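# Six arms set a framed panel onto sawhorses

## Task

Put the framed panel down so it rests on the sawhorses, then open the grippers and withdraw every arm. The panel must stay there under its own support, since holding it in place with a robot does not count. The arm bases, in metres, with heading in degrees measured counter-clockwise from +x: arm1 x=-0.42 y=+1.01 z=+0.86 facing -85; arm2 x=+0.34 y=+0.99 z=+0.84 facing -93; arm3 x=-0.33 y=-1.00 z=+0.86 facing +91; arm4 x=+0.41 y=-1.02 z=+0.89 facing +87; arm5 x=+1.48 y=+0.03 z=+0.52 facing +175; arm6 x=-1.48 y=-0.04 z=+0.46 facing +3.

## Robot and tools

Setup. There are six identical i2rt Big YAM arms named arm1 to arm6. Each has six joints, a two-finger gripper and a wrist camera (armN_cam_wrist). One more camera, cam_high, is fixed in the room. With joints 1 and 6 at 0 and the hand level and pointing forward, the wrist camera sits above the hand and looks toward the fingertips. Reach is roughly 1.0 m from the joint-1 axis. The joints move at different speeds, so the hand can sweep a wide path between two postures. A loose object may occasionally get a short push from outside.

Frames. Everything shares one scene frame. Its origin is on the floor and +z is up. The bases are listed in the task. 'hand' means the point midway between the fingertips. The hand's z axis runs along the fingers, and its y axis is the direction in which the fingers open and close.

execute_actions. The 'actions' argument is a list holding exactly one action, or empty. An empty list only reports state and images. The action is an object keyed by arm name. Each arm entry holds 'joints', an object of absolute targets by joint name, not offsets. Units and ranges:
- joint1_rad: -2.879 to 2.879, done within ±0.045. Rotates the arm about its base, positive counter-clockwise seen from above. At 0 the arm extends toward its base heading.
- joint2_rad: 0 to 3.141, ±0.14. Shoulder. At 0 the upper arm points back, about level. Increasing it raises the arm and then brings it forward.
- joint3_rad: 0 to 3.019, ±0.09. Elbow. At 0 it is fully folded, and larger values open it.
- joint4_rad: -1.692 to 1.57, ±0.055. Hand pitch, positive tilts the fingers up.
- joint5_rad: -1.57 to 1.57, ±0.03. Sideways hand swing, positive toward the arm's right.
- joint6_rad: -2.094 to 2.094, ±0.035. Hand roll, positive clockwise viewed from behind the hand.
- gripper_m: 0 to 0.093 m, ±0.003. The fingertip gap. Each finger pad can press with roughly 50 to 62 N, and some grippers less.
All named motions start together but may finish at different times, and one action runs at most 15 s. A joint or arm you leave out keeps its earlier target and may still be pushing toward it. If a call contains an unknown key or an out-of-range number, the whole call is rejected and nothing moves. The optional 'cameras' list picks which images come back: names from the enum, or 'all'. Null or omitted gives all, and [] gives none. The 'pictures' line gives the order of the images.

Reading results. joint_status reports how each commanded motion ended:
- 'off_target': the joint stopped short and may still be pushing.
- 'contact_stop': the joint gave up its target and holds where it stopped.
- 'time_out': the joint may keep a target, clipped to within 0.375, 0.375, 0.113, 0.225, 0.075, 0.3 rad of where it stands for joints 1 to 6, and keep pushing. on_its_own lists it, and it will move there by itself if the path clears. To relieve the push, command its reported position.
- 'not_followed': a 'joint command not followed' line (usually with a 'cause:' line) means a self- and inter-arm clearance check blocked that arm's joint targets. Any gripper target in the same action still runs. The arm may retry the blocked targets with later actions until you send acceptable ones.
on_its_own covers things this call did not command, and its 'held at' values are targets, not positions. Joints carrying a load sag. A target very close to the current position may produce no motion. Arms do not stop on contact and can push hard.

Other tools. wait takes 'seconds' (0 to 10) and returns the same data as an empty action. The robots keep doing whatever they were doing. zoom_image takes 'camera' and 'region' [x0, y0, x1, y1] in pixels, with (0,0) at the top left. The region can be at most 504x504, and only cameras with full images in the latest result can be zoomed. finished_scene takes 'scene' (1 or 2), ends that scene for good and checks success. The panel must already be resting, released, with the arms clear.

Cameras. Calibration is given per camera as K, distortion and T_world_to_cam (scene frame to camera, metres). Wrist cameras are fisheye, 504x504. cam_high is pinhole with radial distortion, 504x504. Expect small errors: a few tenths of a degree and millimetres per camera, and up to about 2.3 degrees and 9 mm overall for cam_high. Wrist camera poses are derived from joint readings, so they can be worse. Results list any camera whose numbers changed.

Timing and heat. The simulation keeps running while you compose a reply, and the robots hold the last command during that time. Holding loads heats motors. A MOTOR HOT line appears at 85 °C. At 100 °C an OVER-TEMPERATURE FAULT drops that whole arm, gripper included, until it cools, and its joints report 'limit_stop_at_motor_heat'. After cooling, resend the targets. If any result reports a stop, the later execute_actions, wait and finished_scene calls in that same reply are skipped.

Avoid: robots pressing hard against each other, which fails the run. Hard impacts between arms are also risky, because the clearance check can react late and ignores fingers, gripper housings and wrist cameras. Also avoid dropping or slipping the panel, slamming, prolonged hard pushing, and letting anything fall to the floor or leave the work area, which fails the task.

Each tool is called as a command line: name --argument value for each argument, lists and objects as JSON in quotes; but a table of rows of numbers goes row by row, as --pt "numbers of a row", without its own name.

## Session

execute_actions --actions '[]'

Scene clock: 0.00 s.
arm1.joint_positions: joint1_rad=+0.061 joint2_rad=+0.598 joint3_rad=+1.424 joint4_rad=-1.464 joint5_rad=+0.257 joint6_rad=+0.196 gripper_m=+0.094
arm1.joint_status: not commanded
arm1.hand: x=-0.4337 y=+0.8065 z=+1.4012 quat_wxyz=(-0.300, -0.681, -0.570, +0.349) (m; scene frame)
arm2.joint_positions: joint1_rad=+0.034 joint2_rad=+0.582 joint3_rad=+1.415 joint4_rad=-1.285 joint5_rad=-0.188 joint6_rad=+0.400 gripper_m=+0.094
arm2.joint_status: not commanded
arm2.hand: x=+0.3692 y=+0.7735 z=+1.4161 quat_wxyz=(-0.482, -0.679, -0.501, +0.234) (m; scene frame)
arm3.joint_positions: joint1_rad=-0.181 joint2_rad=+0.584 joint3_rad=+1.391 joint4_rad=-1.536 joint5_rad=+0.240 joint6_rad=-0.387 gripper_m=+0.094
arm3.joint_status: not commanded
arm3.hand: x=-0.2596 y=-0.8166 z=+1.3732 quat_wxyz=(-0.405, +0.680, -0.603, -0.098) (m; scene frame)
arm4.joint_positions: joint1_rad=+0.273 joint2_rad=+0.478 joint3_rad=+1.357 joint4_rad=-1.460 joint5_rad=+0.201 joint6_rad=-0.144 gripper_m=+0.095
arm4.joint_status: not commanded
arm4.hand: x=+0.4120 y=-0.8515 z=+1.4180 quat_wxyz=(-0.385, +0.694, -0.537, -0.286) (m; scene frame)
arm5.joint_positions: joint1_rad=+0.022 joint2_rad=+0.625 joint3_rad=+1.439 joint4_rad=-1.261 joint5_rad=+0.058 joint6_rad=+0.397 gripper_m=+0.095
arm5.joint_status: not commanded
arm5.hand: x=+1.2311 y=+0.0619 z=+1.0948 quat_wxyz=(+0.068, +0.823, -0.209, -0.523) (m; scene frame)
arm6.joint_positions: joint1_rad=-0.266 joint2_rad=+0.451 joint3_rad=+1.348 joint4_rad=-1.377 joint5_rad=-0.206 joint6_rad=+0.126 gripper_m=+0.095
arm6.joint_status: not commanded
arm6.hand: x=-1.3066 y=-0.0359 z=+1.0012 quat_wxyz=(-0.519, -0.092, -0.848, -0.064) (m; scene frame)
pictures: arm1_cam_wrist, arm2_cam_wrist, arm3_cam_wrist, arm4_cam_wrist, arm5_cam_wrist, arm6_cam_wrist, cam_high
Images, in order (width x height): arm1_cam_wrist 504x504, arm2_cam_wrist 504x504, arm3_cam_wrist 504x504, arm4_cam_wrist 504x504, arm5_cam_wrist 504x504, arm6_cam_wrist 504x504, cam_high 504x504.

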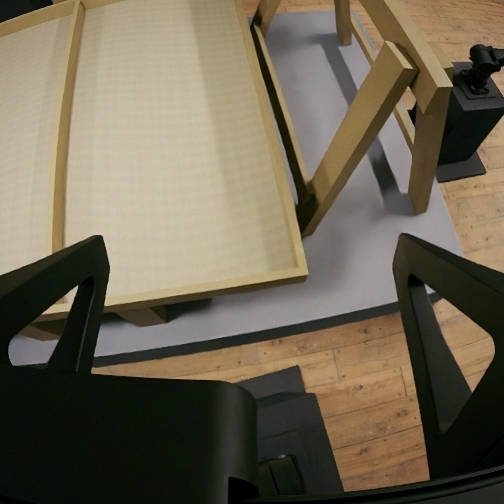

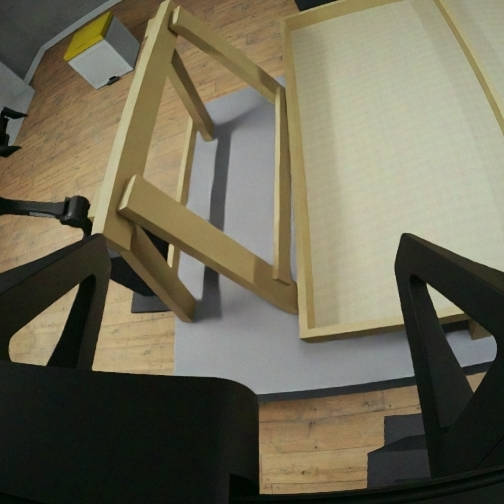

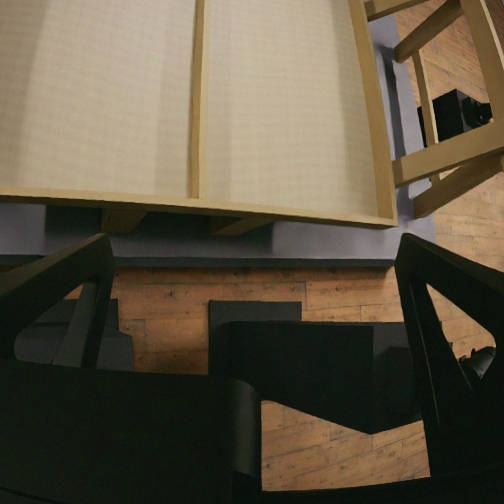

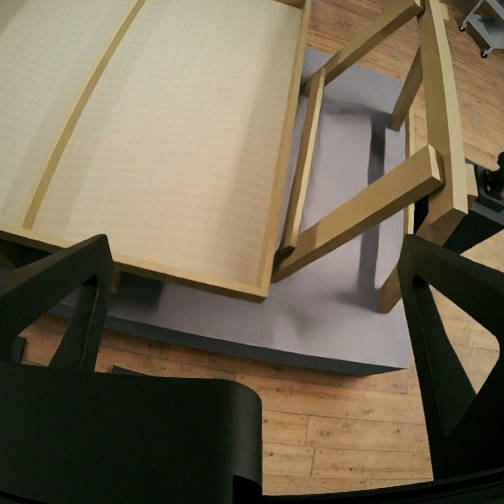

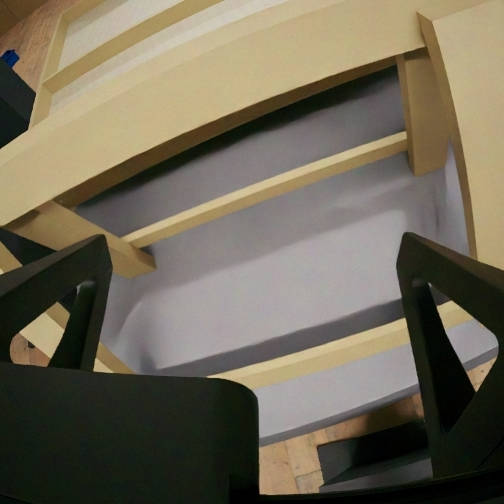

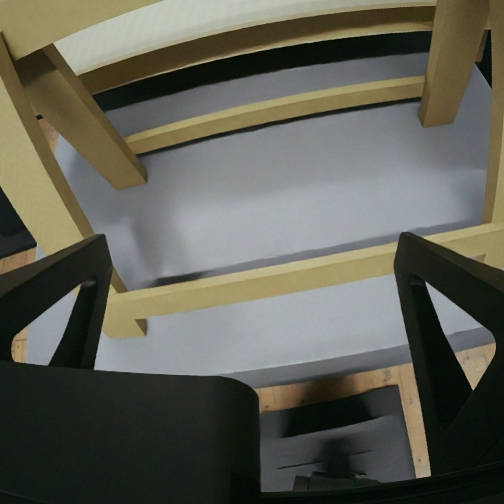

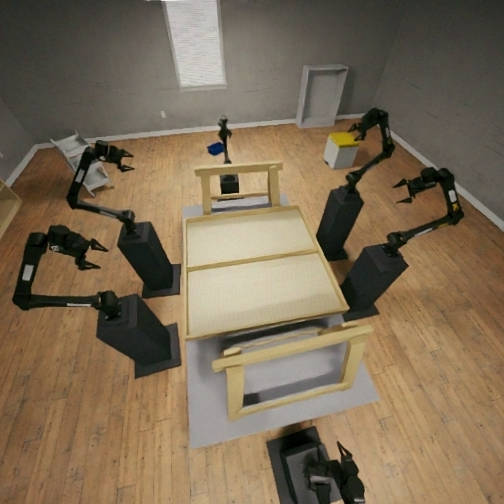

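zoom_image --camera "cam_high" --region '[150, 140, 410, 460]'

zoom_image --camera "arm3_cam_wrist" --region '[0, 120, 504, 300]'

Region (150, 140, 410, 460) of cam_high's 504x504 image, scaled by 1.575, with more detail than that image has; it fills the left 410 columns of this view, and the rest is white.

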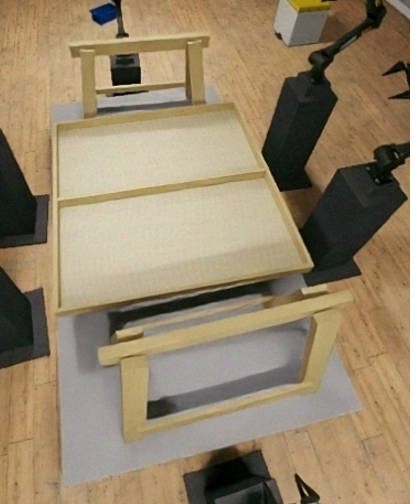

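Region (0, 120, 504, 300) of arm3_cam_wrist's 504x504 image, scaled by 1.000; it fills the top 180 rows of this view, and the rest is white.

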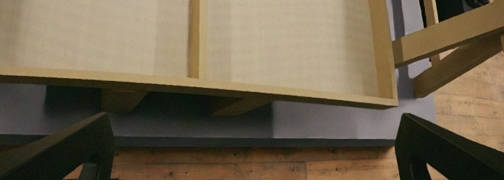

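execute_actions --actions '[{"arm1":{"joints":{"joint4_rad":-0.5}},"arm2":{"joints":{"joint3_rad":0.7}},"arm3":{"joints":{"joint2_rad":1.2}},"arm4":{"joints":{"joint5_rad":0,"joint6_rad":0,"joint1_rad":0}},"arm5":{"joints":{"joint1_rad":0,"joint2_rad":0.05,"joint3_rad":0.1,"joint4_rad":0.2,"joint5_rad":0,"joint6_rad":0}},"arm6":{"joints":{"joint1_rad":0,"joint2_rad":0.05,"joint3_rad":0.1,"joint4_rad":0.2,"joint5_rad":0,"joint6_rad":0}}}]' --cameras '["arm5_cam_wrist","arm6_cam_wrist","cam_high"]'

Scene clock: 4.13 s.
arm1.joint_positions: joint1_rad=+0.061 joint2_rad=+0.598 joint3_rad=+1.424 joint4_rad=-0.513 joint5_rad=+0.257 joint6_rad=+0.196 gripper_m=+0.094
arm1.joint_status: all done
arm1.hand: x=-0.4288 y=+0.7711 z=+1.6181 quat_wxyz=(-0.613, -0.494, -0.328, +0.522) (m; scene frame)
arm2.joint_positions: joint1_rad=+0.034 joint2_rad=+0.589 joint3_rad=+0.702 joint4_rad=-1.285 joint5_rad=-0.188 joint6_rad=+0.400 gripper_m=+0.094
arm2.joint_status: all done
arm2.hand: x=+0.3671 y=+0.7717 z=+1.0604 quat_wxyz=(-0.215, -0.808, -0.547, +0.038) (m; scene frame)
arm3.joint_positions: joint1_rad=-0.181 joint2_rad=+1.202 joint3_rad=+1.391 joint4_rad=-1.536 joint5_rad=+0.240 joint6_rad=-0.387 gripper_m=+0.094
arm3.joint_status: all done
arm3.hand: x=-0.2278 y=-0.6307 z=+1.2050 quat_wxyz=(-0.152, +0.763, -0.625, +0.055) (m; scene frame)
arm4.joint_positions: joint1_rad=+0.013 joint2_rad=+0.478 joint3_rad=+1.357 joint4_rad=-1.460 joint5_rad=+0.002 joint6_rad=-0.009 gripper_m=+0.095
arm4.joint_status: all done
arm4.hand: x=+0.4213 y=-0.8525 z=+1.4161 quat_wxyz=(-0.344, +0.612, -0.633, -0.326) (m; scene frame)
arm5.joint_positions: joint1_rad=+0.011 joint2_rad=+0.055 joint3_rad=+0.092 joint4_rad=+0.184 joint5_rad=+0.003 joint6_rad=+0.009 gripper_m=+0.095
arm5.joint_status: all done
arm5.hand: x=+1.2032 y=+0.0542 z=+0.8031 quat_wxyz=(-0.022, +0.629, -0.029, -0.777) (m; scene frame)
arm6.joint_positions: joint1_rad=-0.011 joint2_rad=+0.052 joint3_rad=+0.104 joint4_rad=+0.185 joint5_rad=-0.002 joint6_rad=+0.012 gripper_m=+0.095
arm6.joint_status: all done
arm6.hand: x=-1.2070 y=-0.0246 z=+0.7538 quat_wxyz=(-0.785, +0.010, -0.619, -0.021) (m; scene frame)
pictures: arm5_cam_wrist, arm6_cam_wrist, cam_high
camera_calibration (this result's frames):
arm5_cam_wrist: T_world_to_cam=[[0.0562034, 0.998386, -0.00813931, -0.117525], [0.395358, -0.0297407, -0.918045, 0.270905], [-0.916806, 0.0483793, -0.396392, 1.53976], [0, 0, 0, 1]] pos_world=[1.31117, 0.0508991, 0.858097]
arm6_cam_wrist: T_world_to_cam=[[0.0308642, -0.999447, -0.0123457, 0.0254377], [-0.392216, -0.000749382, -0.919873, 0.222829], [0.919355, 0.0332333, -0.392022, 1.53058], [0, 0, 0, 1]] pos_world=[-1.32053, -0.0252755, 0.805309]
Images, in order (width x height): arm5_cam_wrist 504x504, arm6_cam_wrist 504x504, cam_high 504x504.

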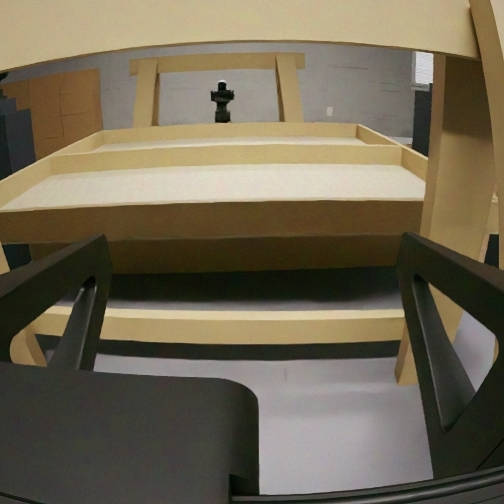

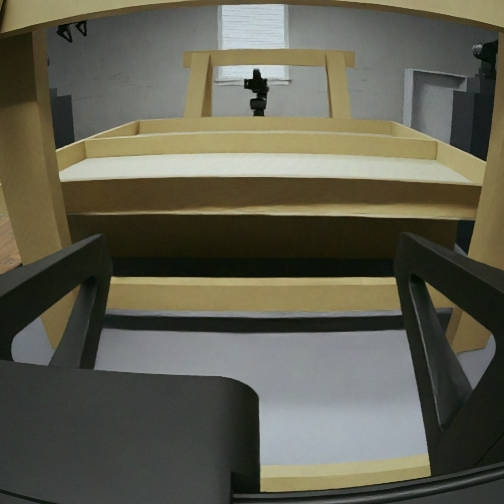

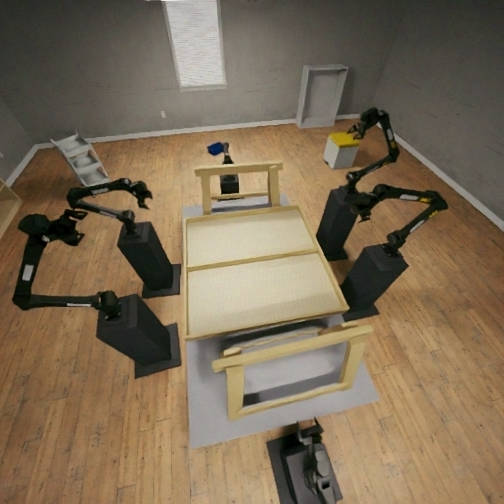

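execute_actions --actions '[{"arm1":{"joints":{"joint1_rad":-0.087,"joint2_rad":2.0,"joint3_rad":0.887,"joint4_rad":-0.457,"joint5_rad":0,"joint6_rad":1.571}},"arm2":{"joints":{"joint1_rad":0.052,"joint2_rad":1.934,"joint3_rad":0.855,"joint4_rad":-0.492,"joint5_rad":0,"joint6_rad":1.571}},"arm3":{"joints":{"joint1_rad":-0.017,"joint2_rad":2.023,"joint3_rad":0.943,"joint4_rad":-0.491,"joint5_rad":0,"joint6_rad":1.571}},"arm4":{"joints":{"joint1_rad":0.052,"joint2_rad":2.122,"joint3_rad":1.013,"joint4_rad":-0.462,"joint5_rad":0,"joint6_rad":1.571}},"arm5":{"joints":{"joint1_rad":0.087,"joint2_rad":1.084,"joint3_rad":0.303,"joint4_rad":-0.12}},"arm6":{"joints":{"joint1_rad":-0.052,"joint2_rad":0.906,"joint3_rad":0.399,"joint4_rad":-0.393}}}]'

Scene clock: 10.17 s.
arm1.joint_positions: joint1_rad=-0.083 joint2_rad=+1.993 joint3_rad=+0.884 joint4_rad=-0.456 joint5_rad=+0.004 joint6_rad=+1.563 gripper_m=+0.094
arm1.joint_status: all done
arm1.hand: x=-0.4172 y=+0.5994 z=+0.7241 quat_wxyz=(-0.003, -1.000, -0.007, +0.001) (m; scene frame)
arm2.joint_positions: joint1_rad=+0.044 joint2_rad=+1.945 joint3_rad=+0.823 joint4_rad=-0.508 joint5_rad=-0.002 joint6_rad=+1.557 gripper_m=+0.094
arm2.joint_status: all done
arm2.hand: x=+0.3337 y=+0.6146 z=+0.7134 quat_wxyz=(+0.027, -1.000, -0.001, +0.001) (m; scene frame)
arm3.joint_positions: joint1_rad=-0.009 joint2_rad=+2.011 joint3_rad=+0.922 joint4_rad=-0.502 joint5_rad=+0.004 joint6_rad=+1.560 gripper_m=+0.094
arm3.joint_status: all done
arm3.hand: x=-0.3299 y=-0.5849 z=+0.7185 quat_wxyz=(-0.004, +0.009, -1.000, +0.016) (m; scene frame)
arm4.joint_positions: joint1_rad=+0.037 joint2_rad=+2.116 joint3_rad=+1.009 joint4_rad=-0.479 joint5_rad=+0.002 joint6_rad=+1.561 gripper_m=+0.095
arm4.joint_status: all done
arm4.hand: x=+0.4214 y=-0.5775 z=+0.7223 quat_wxyz=(-0.001, -0.003, -1.000, +0.010) (m; scene frame)
arm5.joint_positions: joint1_rad=+0.081 joint2_rad=+1.082 joint3_rad=+0.279 joint4_rad=-0.115 joint5_rad=+0.002 joint6_rad=+0.009 gripper_m=+0.095
arm5.joint_status: all done
arm5.hand: x=+1.1563 y=+0.0328 z=+0.5418 quat_wxyz=(+0.005, +0.949, -0.006, -0.315) (m; scene frame)
arm6.joint_positions: joint1_rad=-0.038 joint2_rad=+0.896 joint3_rad=+0.378 joint4_rad=-0.386 joint5_rad=-0.002 joint6_rad=+0.012 gripper_m=+0.095
arm6.joint_status: all done
arm6.hand: x=-1.1526 y=-0.0318 z=+0.5442 quat_wxyz=(-0.326, +0.000, -0.945, -0.004) (m; scene frame)
pictures: arm1_cam_wrist, arm2_cam_wrist, arm3_cam_wrist, arm4_cam_wrist, arm5_cam_wrist, arm6_cam_wrist, cam_high
camera_calibration (this result's frames):
arm1_cam_wrist: T_world_to_cam=[[-0.0291486, 0.99957, 0.00332528, -0.619621], [0.809052, 0.021639, 0.587338, -0.0940235], [0.587013, 0.0198104, -0.809335, 0.941363], [0, 0, 0, 1]] pos_world=[-0.494584, 0.60274, 0.819162]
arm2_cam_wrist: T_world_to_cam=[[-0.00872959, 0.998561, 0.0529105, -0.642897], [0.814625, -0.0235847, 0.579508, -0.663899], [0.579922, 0.0481611, -0.813247, 0.477485], [0, 0, 0, 1]] pos_world=[0.258312, 0.603317, 0.807064]
arm3_cam_wrist: T_world_to_cam=[[0.0195567, -0.999765, 0.00930113, -0.581559], [-0.814191, -0.010526, 0.580501, -0.684792], [-0.580267, -0.0189256, -0.814206, 0.504647], [0, 0, 0, 1]] pos_world=[-0.253348, -0.57908, 0.813818]
arm4_cam_wrist: T_world_to_cam=[[-0.00354444, -0.999982, 0.00484105, -0.580478], [-0.811615, 0.0057048, 0.584165, -0.0716341], [-0.584182, -0.00185853, -0.81162, 0.954128], [0, 0, 0, 1]] pos_world=[0.497188, -0.578286, 0.819046]
arm5_cam_wrist: T_world_to_cam=[[-0.0068789, 0.999727, -0.0223133, -0.0150957], [0.999701, 0.00635158, -0.0236176, -1.13567], [-0.0234694, -0.0224691, -0.999472, 0.690322], [0, 0, 0, 1]] pos_world=[1.15143, 0.0378158, 0.662798]
arm6_cam_wrist: T_world_to_cam=[[-0.00463908, -0.999984, 0.00329623, -0.0354221], [-0.999644, 0.00455085, -0.02629, -1.13485], [0.0262746, -0.00341701, -0.999649, 0.698716], [0, 0, 0, 1]] pos_world=[-1.15297, -0.0278695, 0.668752]
Images, in order (width x height): arm1_cam_wrist 504x504, arm2_cam_wrist 504x504, arm3_cam_wrist 504x504, arm4_cam_wrist 504x504, arm5_cam_wrist 504x504, arm6_cam_wrist 504x504, cam_high 504x504.

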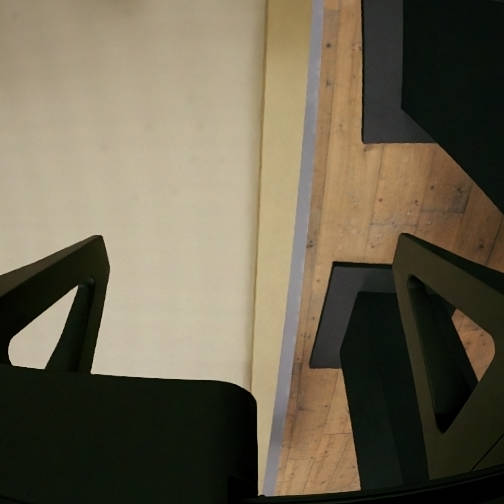

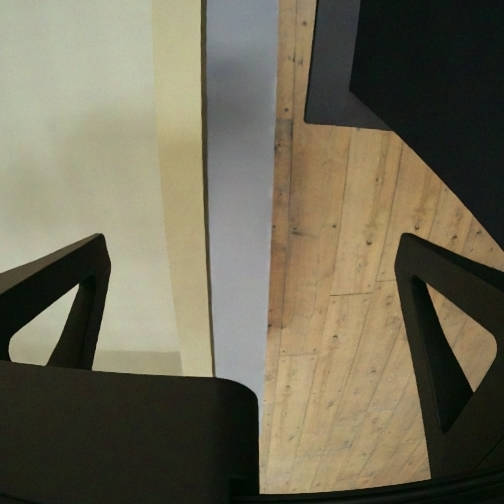

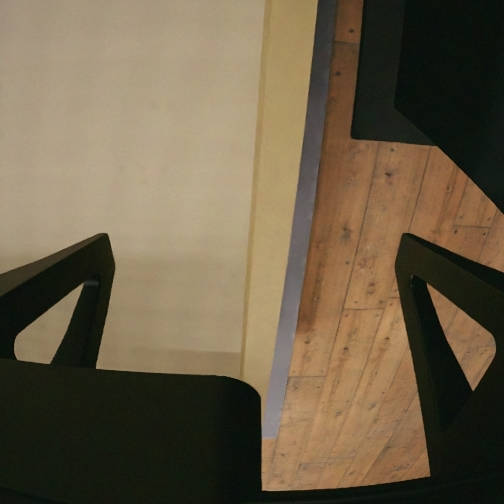

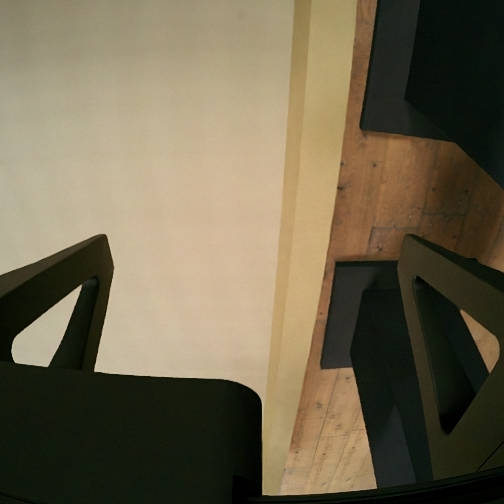

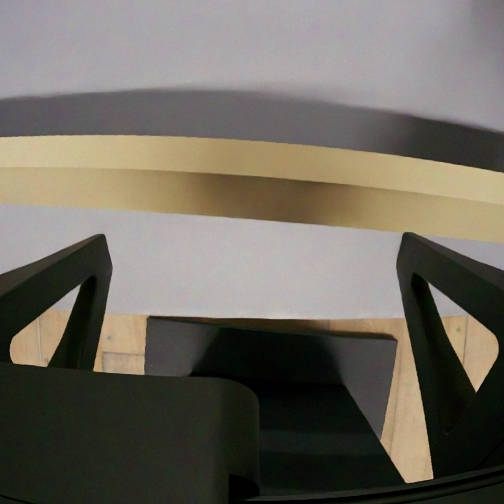

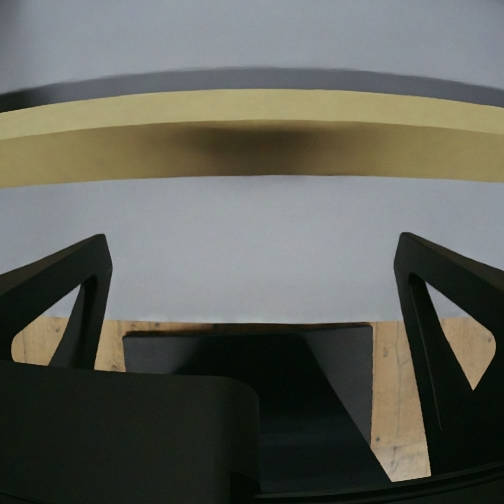

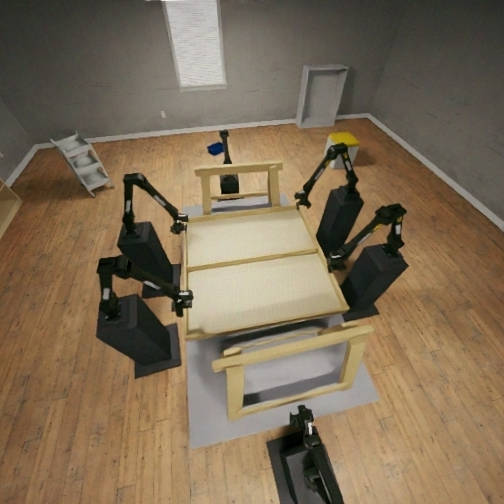

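execute_actions --actions '[{"arm1":{"joints":{"joint2_rad":2.341,"joint3_rad":0.948,"joint4_rad":-0.178}},"arm2":{"joints":{"joint2_rad":2.288,"joint3_rad":0.945,"joint4_rad":-0.218}},"arm3":{"joints":{"joint2_rad":2.334,"joint3_rad":0.985,"joint4_rad":-0.21}},"arm4":{"joints":{"joint2_rad":2.427,"joint3_rad":1.042,"joint4_rad":-0.18}},"arm5":{"joints":{"joint2_rad":1.965,"joint3_rad":0.277,"joint4_rad":0.788}},"arm6":{"joints":{"joint2_rad":1.723,"joint3_rad":0.287,"joint4_rad":0.636}}}]'

Scene clock: 14.40 s.
arm1.joint_positions: joint1_rad=-0.083 joint2_rad=+2.339 joint3_rad=+0.948 joint4_rad=-0.185 joint5_rad=+0.003 joint6_rad=+1.564 gripper_m=+0.094
arm1.joint_status: all done
arm1.hand: x=-0.4169 y=+0.6093 z=+0.5979 quat_wxyz=(+0.003, -1.000, -0.006, +0.000) (m; scene frame)
arm2.joint_positions: joint1_rad=+0.044 joint2_rad=+2.155 joint3_rad=+0.950 joint4_rad=-0.286 joint5_rad=+0.000 joint6_rad=+1.559 gripper_m=+0.094
arm2.joint_status: joint4_rad time_out (moved +0.222 of +0.290); the others done
arm2.on_its_own: joint4_rad reads -0.286 and still pushes toward -0.218 since a time_out
arm2.hand: x=+0.3324 y=+0.5454 z=+0.6523 quat_wxyz=(-0.042, -0.999, -0.001, +0.003) (m; scene frame)
arm3.joint_positions: joint1_rad=-0.010 joint2_rad=+2.209 joint3_rad=+0.991 joint4_rad=-0.267 joint5_rad=+0.003 joint6_rad=+1.562 gripper_m=+0.094
arm3.joint_status: joint4_rad time_out (moved +0.235 of +0.292); the others done
arm3.on_its_own: joint4_rad reads -0.267 and still pushes toward -0.210 since a time_out
arm3.hand: x=-0.3298 y=-0.5472 z=+0.6493 quat_wxyz=(-0.004, +0.008, -0.999, -0.038) (m; scene frame)
arm4.joint_positions: joint1_rad=+0.037 joint2_rad=+2.293 joint3_rad=+1.049 joint4_rad=-0.247 joint5_rad=+0.002 joint6_rad=+1.562 gripper_m=+0.095
arm4.joint_status: joint4_rad time_out (moved +0.233 of +0.299); the others done
arm4.on_its_own: joint4_rad reads -0.247 and still pushes toward -0.180 since a time_out
arm4.hand: x=+0.4218 y=-0.5559 z=+0.6535 quat_wxyz=(-0.001, -0.004, -0.999, -0.038) (m; scene frame)
arm5.joint_positions: joint1_rad=+0.081 joint2_rad=+1.959 joint3_rad=+0.270 joint4_rad=+0.770 joint5_rad=+0.003 joint6_rad=+0.009 gripper_m=+0.095
arm5.joint_status: all done
arm5.hand: x=+1.1447 y=+0.0315 z=+0.3956 quat_wxyz=(+0.005, +0.949, -0.007, -0.314) (m; scene frame)
arm6.joint_positions: joint1_rad=-0.038 joint2_rad=+1.706 joint3_rad=+0.288 joint4_rad=+0.622 joint5_rad=-0.002 joint6_rad=+0.012 gripper_m=+0.095
arm6.joint_status: all done
arm6.hand: x=-1.1049 y=-0.0314 z=+0.4008 quat_wxyz=(-0.377, +0.000, -0.926, -0.005) (m; scene frame)
pictures: arm1_cam_wrist, arm2_cam_wrist, arm3_cam_wrist, arm4_cam_wrist, arm5_cam_wrist, arm6_cam_wrist, cam_high
camera_calibration (this result's frames):
arm1_cam_wrist: T_world_to_cam=[[-0.0280347, 0.999498, 0.0147463, -0.635416], [0.808658, 0.014005, 0.588113, -0.0163617], [0.587611, 0.0284123, -0.808645, 0.833418], [0, 0, 0, 1]] pos_world=[-0.494308, 0.611647, 0.692932]
arm2_cam_wrist: T_world_to_cam=[[-0.00803371, 0.996251, -0.0861374, -0.478795], [0.816623, 0.0562508, 0.574424, -0.669961], [0.577115, -0.0657271, -0.814013, 0.495436], [0, 0, 0, 1]] pos_world=[0.257336, 0.547249, 0.746891]
arm3_cam_wrist: T_world_to_cam=[[0.0180783, -0.995084, -0.0973719, -0.471849], [-0.813348, -0.0712764, 0.577395, -0.675085], [-0.581497, 0.0687589, -0.810638, 0.494286], [0, 0, 0, 1]] pos_world=[-0.253123, -0.551634, 0.744533]
arm4_cam_wrist: T_world_to_cam=[[-0.00465672, -0.995929, -0.0900194, -0.493902], [-0.812534, -0.0487046, 0.580876, -0.058979], [-0.582896, 0.0758488, -0.808999, 0.939423], [0, 0, 0, 1]] pos_world=[0.497363, -0.566018, 0.749791]
arm5_cam_wrist: T_world_to_cam=[[-0.00610361, 0.999741, -0.0219368, -0.0181592], [0.999732, 0.00561063, -0.0224644, -1.12794], [-0.0223355, -0.0220681, -0.999507, 0.542554], [0, 0, 0, 1]] pos_world=[1.13965, 0.0364561, 0.51655]
arm6_cam_wrist: T_world_to_cam=[[-0.00477972, -0.999987, 0.00158705, -0.0338263], [-0.991095, 0.00452601, -0.133078, -1.03874], [0.133069, -0.002209, -0.991104, 0.668732], [0, 0, 0, 1]] pos_world=[-1.11864, -0.0276473, 0.524602]
Images, in order (width x height): arm1_cam_wrist 504x504, arm2_cam_wrist 504x504, arm3_cam_wrist 504x504, arm4_cam_wrist 504x504, arm5_cam_wrist 504x504, arm6_cam_wrist 504x504, cam_high 504x504.

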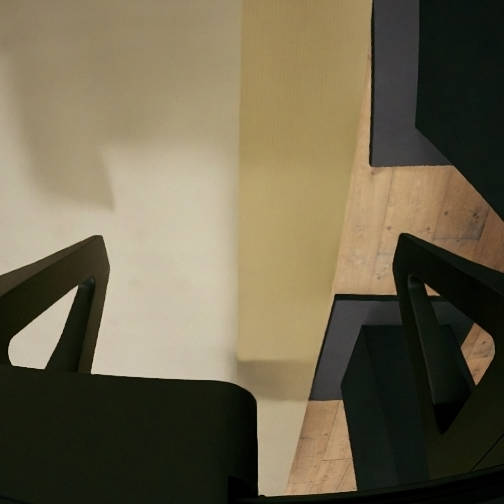

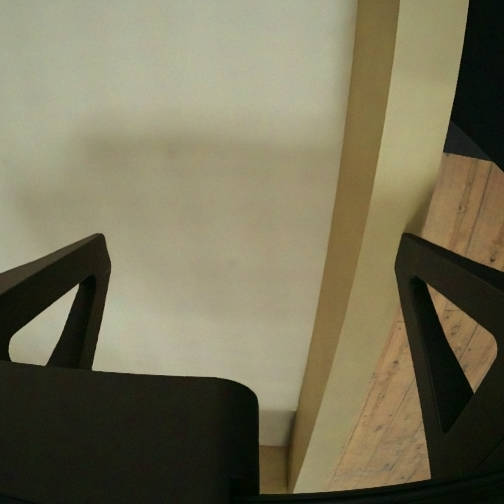

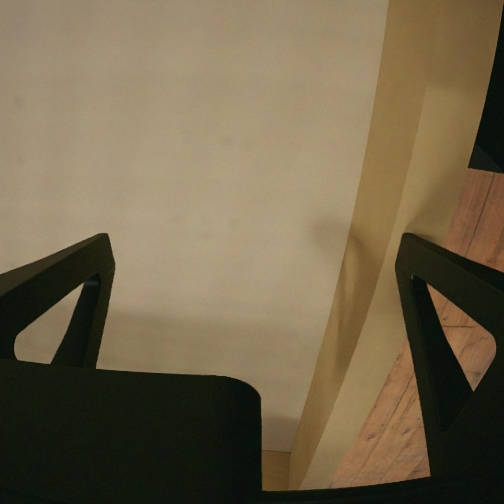

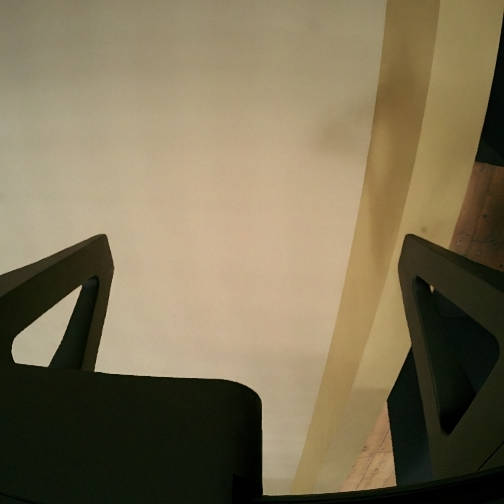

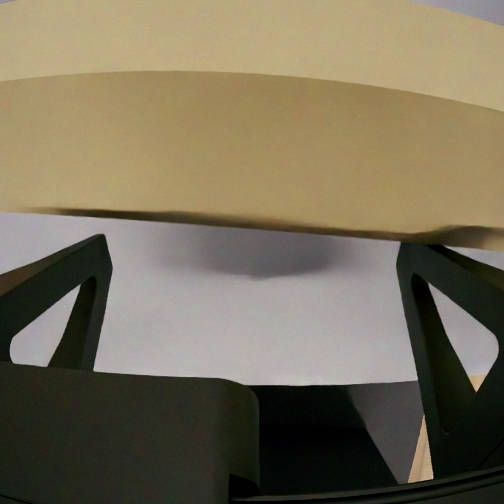

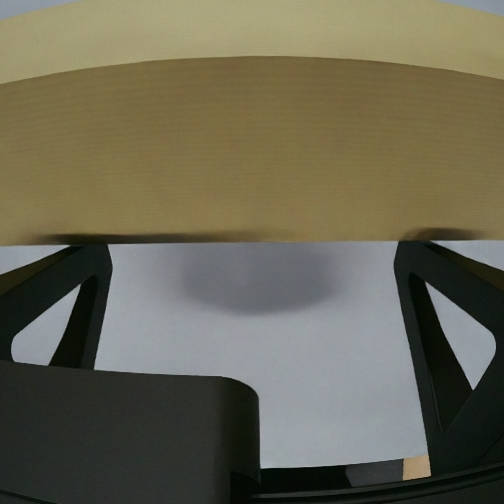

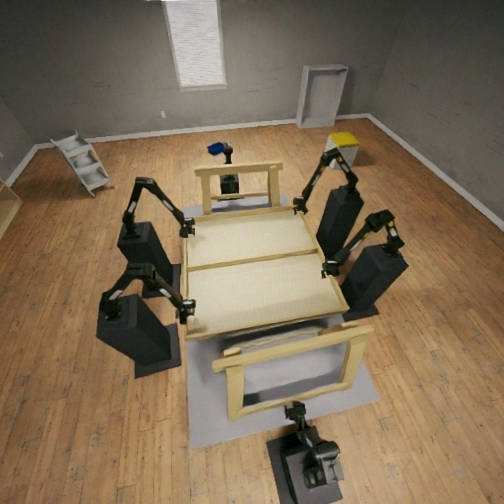

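execute_actions --actions '[{"arm2":{"joints":{"joint2_rad":2.062,"joint3_rad":0.877,"joint4_rad":-0.386}},"arm3":{"joints":{"joint2_rad":2.109,"joint3_rad":0.906,"joint4_rad":-0.368}},"arm4":{"joints":{"joint2_rad":2.204,"joint3_rad":0.957,"joint4_rad":-0.324}},"arm5":{"joints":{"joint2_rad":1.67,"joint3_rad":0.185,"joint4_rad":0.585}},"arm6":{"joints":{"joint2_rad":1.435,"joint3_rad":0.251,"joint4_rad":0.384}}}]'

Scene clock: 16.27 s.
arm1.joint_positions: joint1_rad=-0.083 joint2_rad=+2.339 joint3_rad=+0.948 joint4_rad=-0.185 joint5_rad=+0.003 joint6_rad=+1.564 gripper_m=+0.094
arm1.joint_status: not commanded
arm1.hand: x=-0.4169 y=+0.6093 z=+0.5979 quat_wxyz=(+0.003, -1.000, -0.006, +0.000) (m; scene frame)
arm2.joint_positions: joint1_rad=+0.044 joint2_rad=+2.070 joint3_rad=+0.869 joint4_rad=-0.375 joint5_rad=+0.000 joint6_rad=+1.559 gripper_m=+0.094
arm2.joint_status: all done
arm2.hand: x=+0.3331 y=+0.5899 z=+0.6734 quat_wxyz=(+0.000, -1.000, +0.000, +0.003) (m; scene frame)
arm3.joint_positions: joint1_rad=-0.010 joint2_rad=+2.104 joint3_rad=+0.894 joint4_rad=-0.363 joint5_rad=+0.003 joint6_rad=+1.562 gripper_m=+0.094
arm3.joint_status: all done
arm3.hand: x=-0.3296 y=-0.5945 z=+0.6779 quat_wxyz=(-0.004, +0.008, -1.000, +0.006) (m; scene frame)
arm4.joint_positions: joint1_rad=+0.037 joint2_rad=+2.196 joint3_rad=+0.947 joint4_rad=-0.313 joint5_rad=+0.002 joint6_rad=+1.563 gripper_m=+0.095
arm4.joint_status: all done
arm4.hand: x=+0.4211 y=-0.5992 z=+0.6807 quat_wxyz=(-0.001, -0.004, -1.000, -0.003) (m; scene frame)
arm5.joint_positions: joint1_rad=+0.081 joint2_rad=+1.669 joint3_rad=+0.178 joint4_rad=+0.592 joint5_rad=+0.003 joint6_rad=+0.009 gripper_m=+0.095
arm5.joint_status: all done
arm5.hand: x=+1.1659 y=+0.0319 z=+0.4429 quat_wxyz=(+0.005, +0.946, -0.006, -0.324) (m; scene frame)
arm6.joint_positions: joint1_rad=-0.038 joint2_rad=+1.437 joint3_rad=+0.251 joint4_rad=+0.393 joint5_rad=-0.002 joint6_rad=+0.012 gripper_m=+0.095
arm6.joint_status: all done
arm6.hand: x=-1.1205 y=-0.0315 z=+0.4434 quat_wxyz=(-0.378, +0.000, -0.926, -0.005) (m; scene frame)
pictures: arm1_cam_wrist, arm2_cam_wrist, arm3_cam_wrist, arm4_cam_wrist, arm5_cam_wrist, arm6_cam_wrist, cam_high
camera_calibration (this result's frames):
arm1_cam_wrist: T_world_to_cam=[[-0.0280347, 0.999498, 0.0147463, -0.635416], [0.808658, 0.014005, 0.588113, -0.0163617], [0.587611, 0.0284123, -0.808645, 0.833418], [0, 0, 0, 1]] pos_world=[-0.494308, 0.611647, 0.692932]
arm2_cam_wrist: T_world_to_cam=[[-0.00750076, 0.999972, -0.00081024, -0.581107], [0.816098, 0.00658976, 0.577876, -0.657916], [0.577865, 0.00367328, -0.816124, 0.475387], [0, 0, 0, 1]] pos_world=[0.257855, 0.58368, 0.767697]
arm3_cam_wrist: T_world_to_cam=[[0.0173389, -0.999798, -0.0101773, -0.578291], [-0.813728, -0.0200252, 0.580901, -0.666854], [-0.580987, -0.00179064, -0.813911, 0.481304], [0, 0, 0, 1]] pos_world=[-0.25298, -0.590666, 0.773229]
arm4_cam_wrist: T_world_to_cam=[[-0.00507615, -0.999788, -0.0199542, -0.584383], [-0.811861, -0.00752978, 0.583802, -0.0550535], [-0.583829, 0.0191635, -0.811651, 0.932522], [0, 0, 0, 1]] pos_world=[0.496771, -0.602544, 0.777361]
arm5_cam_wrist: T_world_to_cam=[[-0.00665086, 0.999745, -0.0215656, -0.0169786], [0.999056, 0.0057176, -0.0430518, -1.13823], [-0.0429176, -0.0218316, -0.99884, 0.614026], [0, 0, 0, 1]] pos_world=[1.16339, 0.0368874, 0.563945]
arm6_cam_wrist: T_world_to_cam=[[-0.00478134, -0.999987, 0.00152602, -0.0340696], [-0.99058, 0.00452751, -0.136858, -1.04625], [0.136849, -0.002166, -0.99059, 0.717022], [0, 0, 0, 1]] pos_world=[-1.13468, -0.0277792, 0.567139]
Images, in order (width x height): arm1_cam_wrist 504x504, arm2_cam_wrist 504x504, arm3_cam_wrist 504x504, arm4_cam_wrist 504x504, arm5_cam_wrist 504x504, arm6_cam_wrist 504x504, cam_high 504x504.

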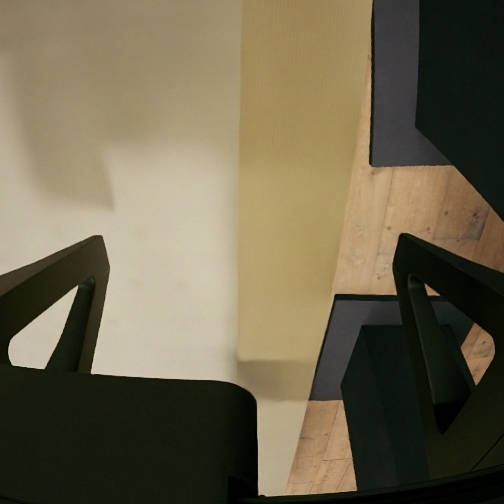

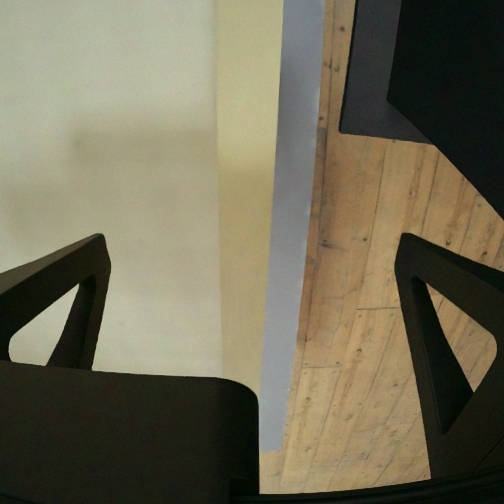

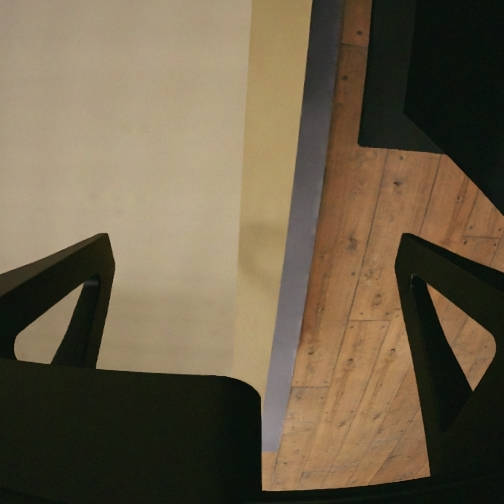

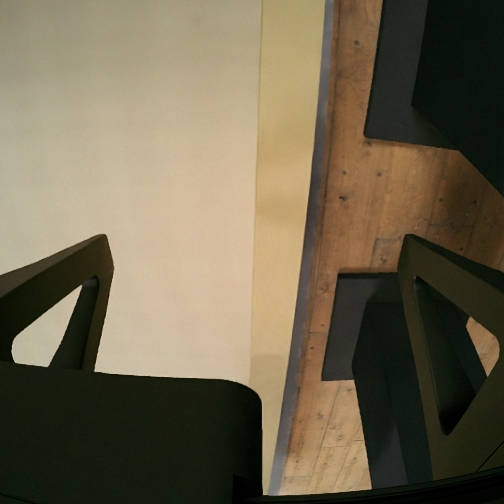

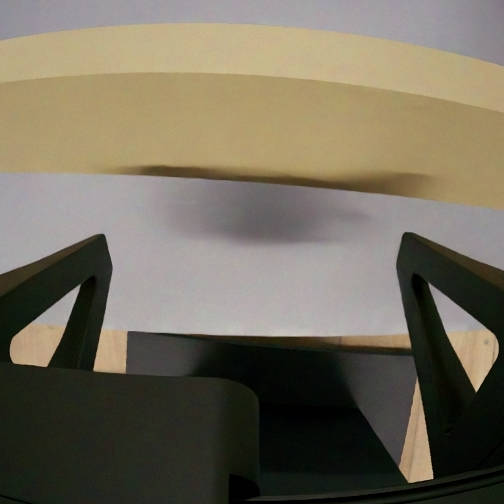

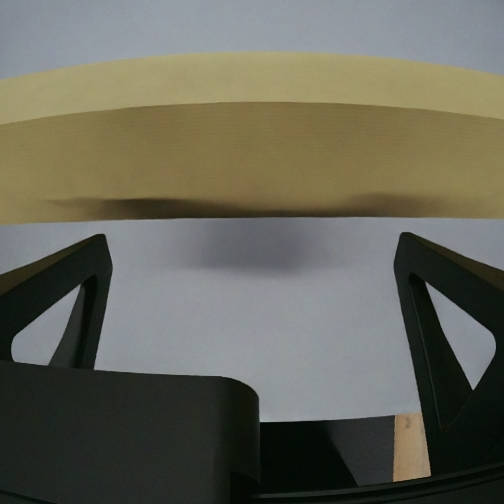

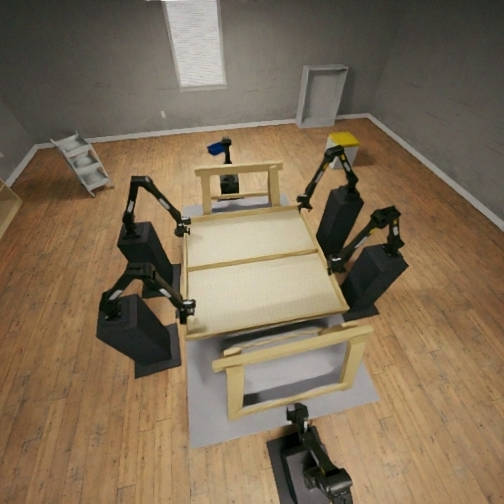

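execute_actions --actions '[{"arm2":{"joints":{"joint2_rad":2.18,"joint4_rad":-0.28}},"arm3":{"joints":{"joint2_rad":2.22,"joint4_rad":-0.275}},"arm4":{"joints":{"joint2_rad":2.315,"joint4_rad":-0.23}}}]' --cameras '[]'

execute_actions --actions '[{"arm2":{"joints":{"joint2_rad":2.288,"joint3_rad":0.935,"joint4_rad":-0.218}},"arm3":{"joints":{"joint2_rad":2.334,"joint3_rad":0.97,"joint4_rad":-0.21}},"arm4":{"joints":{"joint2_rad":2.427,"joint3_rad":1.03,"joint4_rad":-0.18}}}]' --cameras '["arm2_cam_wrist","arm3_cam_wrist","arm4_cam_wrist"]'

Scene clock: 18.10 s.
arm1.joint_positions: joint1_rad=-0.083 joint2_rad=+2.339 joint3_rad=+0.948 joint4_rad=-0.185 joint5_rad=+0.003 joint6_rad=+1.564 gripper_m=+0.094
arm1.joint_status: not commanded
arm1.hand: x=-0.4169 y=+0.6093 z=+0.5979 quat_wxyz=(+0.003, -1.000, -0.006, +0.000) (m; scene frame)
arm2.joint_positions: joint1_rad=+0.044 joint2_rad=+2.198 joint3_rad=+0.869 joint4_rad=-0.296 joint5_rad=+0.000 joint6_rad=+1.559 gripper_m=+0.094
arm2.joint_status: all done
arm2.hand: x=+0.3330 y=+0.6125 z=+0.6254 quat_wxyz=(+0.026, -1.000, +0.000, +0.002) (m; scene frame)
arm3.joint_positions: joint1_rad=-0.010 joint2_rad=+2.221 joint3_rad=+0.897 joint4_rad=-0.286 joint5_rad=+0.003 joint6_rad=+1.562 gripper_m=+0.094
arm3.joint_status: all done
arm3.hand: x=-0.3293 y=-0.6135 z=+0.6338 quat_wxyz=(-0.004, +0.008, -1.000, +0.025) (m; scene frame)
arm4.joint_positions: joint1_rad=+0.037 joint2_rad=+2.311 joint3_rad=+0.951 joint4_rad=-0.247 joint5_rad=+0.002 joint6_rad=+1.563 gripper_m=+0.095
arm4.joint_status: all done
arm4.hand: x=+0.4207 y=-0.6226 z=+0.6361 quat_wxyz=(-0.001, -0.004, -1.000, +0.020) (m; scene frame)
arm5.joint_positions: joint1_rad=+0.081 joint2_rad=+1.669 joint3_rad=+0.178 joint4_rad=+0.592 joint5_rad=+0.003 joint6_rad=+0.009 gripper_m=+0.095
arm5.joint_status: not commanded
arm5.hand: x=+1.1659 y=+0.0319 z=+0.4429 quat_wxyz=(+0.005, +0.946, -0.006, -0.324) (m; scene frame)
arm6.joint_positions: joint1_rad=-0.038 joint2_rad=+1.437 joint3_rad=+0.251 joint4_rad=+0.393 joint5_rad=-0.002 joint6_rad=+0.012 gripper_m=+0.095
arm6.joint_status: not commanded
arm6.hand: x=-1.1205 y=-0.0315 z=+0.4434 quat_wxyz=(-0.378, +0.000, -0.926, -0.005) (m; scene frame)
pictures: none
No camera images: the call's "cameras" was empty. Leave "cameras" out to get every camera's image.

Scene clock: 19.10 s.
arm1.joint_positions: joint1_rad=-0.083 joint2_rad=+2.339 joint3_rad=+0.948 joint4_rad=-0.185 joint5_rad=+0.003 joint6_rad=+1.564 gripper_m=+0.094
arm1.joint_status: not commanded
arm1.hand: x=-0.4169 y=+0.6093 z=+0.5979 quat_wxyz=(+0.003, -1.000, -0.006, +0.000) (m; scene frame)
arm2.joint_positions: joint1_rad=+0.044 joint2_rad=+2.297 joint3_rad=+0.930 joint4_rad=-0.230 joint5_rad=+0.000 joint6_rad=+1.559 gripper_m=+0.094
arm2.joint_status: all done
arm2.hand: x=+0.3326 y=+0.5942 z=+0.5933 quat_wxyz=(+0.011, -1.000, +0.000, +0.003) (m; scene frame)
arm3.joint_positions: joint1_rad=-0.010 joint2_rad=+2.326 joint3_rad=+0.968 joint4_rad=-0.217 joint5_rad=+0.003 joint6_rad=+1.562 gripper_m=+0.094
arm3.joint_status: all done
arm3.hand: x=-0.3293 y=-0.5924 z=+0.5994 quat_wxyz=(-0.004, +0.008, -1.000, +0.007) (m; scene frame)
arm4.joint_positions: joint1_rad=+0.037 joint2_rad=+2.413 joint3_rad=+1.030 joint4_rad=-0.191 joint5_rad=+0.002 joint6_rad=+1.563 gripper_m=+0.095
arm4.joint_status: all done
arm4.hand: x=+0.4210 y=-0.6012 z=+0.6019 quat_wxyz=(-0.001, -0.004, -1.000, +0.004) (m; scene frame)
arm5.joint_positions: joint1_rad=+0.081 joint2_rad=+1.669 joint3_rad=+0.178 joint4_rad=+0.592 joint5_rad=+0.003 joint6_rad=+0.009 gripper_m=+0.095
arm5.joint_status: not commanded
arm5.hand: x=+1.1659 y=+0.0319 z=+0.4429 quat_wxyz=(+0.005, +0.946, -0.006, -0.324) (m; scene frame)
arm6.joint_positions: joint1_rad=-0.038 joint2_rad=+1.437 joint3_rad=+0.251 joint4_rad=+0.393 joint5_rad=-0.002 joint6_rad=+0.012 gripper_m=+0.095
arm6.joint_status: not commanded
arm6.hand: x=-1.1205 y=-0.0315 z=+0.4434 quat_wxyz=(-0.378, +0.000, -0.926, -0.005) (m; scene frame)
pictures: arm2_cam_wrist, arm3_cam_wrist, arm4_cam_wrist
camera_calibration (this result's frames):
arm2_cam_wrist: T_world_to_cam=[[-0.00737778, 0.999754, 0.0209283, -0.598357], [0.81596, -0.00607967, 0.578076, -0.603919], [0.578061, 0.0213416, -0.815714, 0.399509], [0, 0, 0, 1]] pos_world=[0.257419, 0.586012, 0.687519]
arm3_cam_wrist: T_world_to_cam=[[0.0173271, -0.999822, -0.00750725, -0.578618], [-0.813739, -0.0184643, 0.580937, -0.620024], [-0.580972, -0.00395703, -0.813914, 0.416317], [0, 0, 0, 1]] pos_world=[-0.252644, -0.588316, 0.694697]
arm4_cam_wrist: T_world_to_cam=[[-0.00507438, -0.99996, -0.0073676, -0.595647], [-0.81174, -0.00018375, 0.584019, -0.00486771], [-0.583997, 0.00894411, -0.811706, 0.862509], [0, 0, 0, 1]] pos_world=[0.496729, -0.603338, 0.698558]
Images, in order (width x height): arm2_cam_wrist 504x504, arm3_cam_wrist 504x504, arm4_cam_wrist 504x504.

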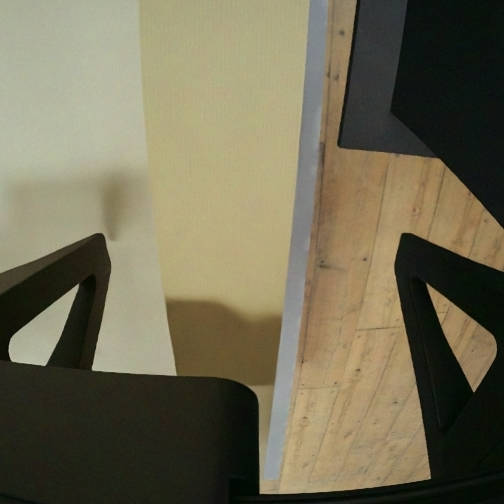

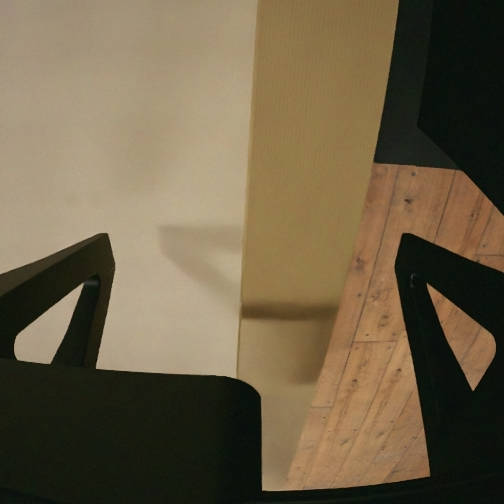

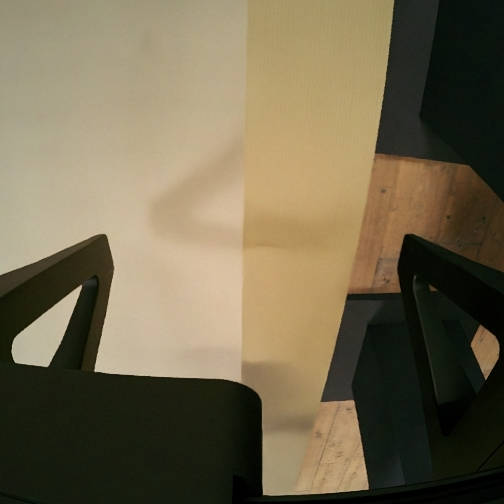

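execute_actions --actions '[{"arm1":{"joints":{"gripper_m":0}},"arm2":{"joints":{"gripper_m":0}},"arm3":{"joints":{"gripper_m":0}},"arm4":{"joints":{"gripper_m":0}}}]' --cameras '["arm1_cam_wrist"]'

Scene clock: 20.13 s.
arm1.joint_positions: joint1_rad=-0.083 joint2_rad=+2.339 joint3_rad=+0.940 joint4_rad=-0.188 joint5_rad=+0.002 joint6_rad=+1.576 gripper_m=+0.018
arm1.joint_status: gripper_m off_target (ended at +0.018, target +0.000)
arm1.hand: x=-0.4170 y=+0.6149 z=+0.5973 quat_wxyz=(+0.008, -1.000, +0.000, +0.000) (m; scene frame)
arm2.joint_positions: joint1_rad=+0.044 joint2_rad=+2.297 joint3_rad=+0.937 joint4_rad=-0.220 joint5_rad=-0.001 joint6_rad=+1.574 gripper_m=+0.018
arm2.joint_status: gripper_m off_target (ended at +0.018, target +0.000)
arm2.hand: x=+0.3328 y=+0.5873 z=+0.5939 quat_wxyz=(+0.003, -1.000, +0.007, +0.002) (m; scene frame)
arm3.joint_positions: joint1_rad=-0.011 joint2_rad=+2.326 joint3_rad=+0.960 joint4_rad=-0.217 joint5_rad=+0.001 joint6_rad=+1.587 gripper_m=+0.018
arm3.joint_status: gripper_m off_target (ended at +0.018, target +0.000)
arm3.hand: x=-0.3290 y=-0.5976 z=+0.5988 quat_wxyz=(-0.003, -0.005, -1.000, +0.012) (m; scene frame)
arm4.joint_positions: joint1_rad=+0.037 joint2_rad=+2.413 joint3_rad=+1.020 joint4_rad=-0.191 joint5_rad=+0.002 joint6_rad=+1.576 gripper_m=+0.019
arm4.joint_status: gripper_m off_target (ended at +0.019, target +0.000)
arm4.hand: x=+0.4210 y=-0.6070 z=+0.6012 quat_wxyz=(-0.001, -0.011, -1.000, +0.008) (m; scene frame)
arm5.joint_positions: joint1_rad=+0.081 joint2_rad=+1.669 joint3_rad=+0.178 joint4_rad=+0.592 joint5_rad=+0.003 joint6_rad=+0.009 gripper_m=+0.095
arm5.joint_status: not commanded
arm5.hand: x=+1.1659 y=+0.0319 z=+0.4429 quat_wxyz=(+0.005, +0.946, -0.006, -0.324) (m; scene frame)
arm6.joint_positions: joint1_rad=-0.038 joint2_rad=+1.437 joint3_rad=+0.251 joint4_rad=+0.393 joint5_rad=-0.002 joint6_rad=+0.012 gripper_m=+0.095
arm6.joint_status: not commanded
arm6.hand: x=-1.1205 y=-0.0315 z=+0.4434 quat_wxyz=(-0.378, +0.000, -0.926, -0.005) (m; scene frame)
pictures: arm1_cam_wrist
camera_calibration (this result's frames):
arm1_cam_wrist: T_world_to_cam=[[-0.0150955, 0.999573, 0.0250253, -0.641743], [0.80839, -0.00252897, 0.588641, -0.00636401], [0.588453, 0.0291161, -0.808007, 0.832415], [0, 0, 0, 1]] pos_world=[-0.49438, 0.617216, 0.692403]
Images, in order (width x height): arm1_cam_wrist 504x504.

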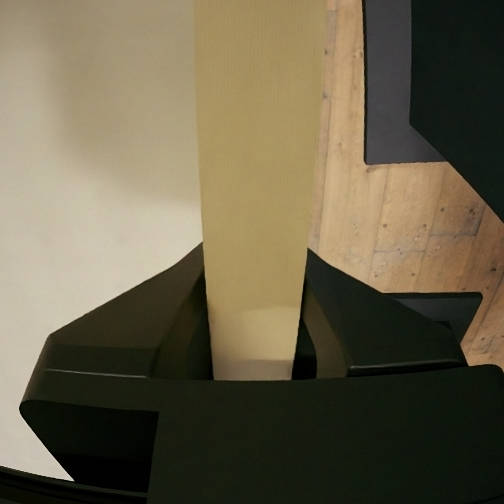

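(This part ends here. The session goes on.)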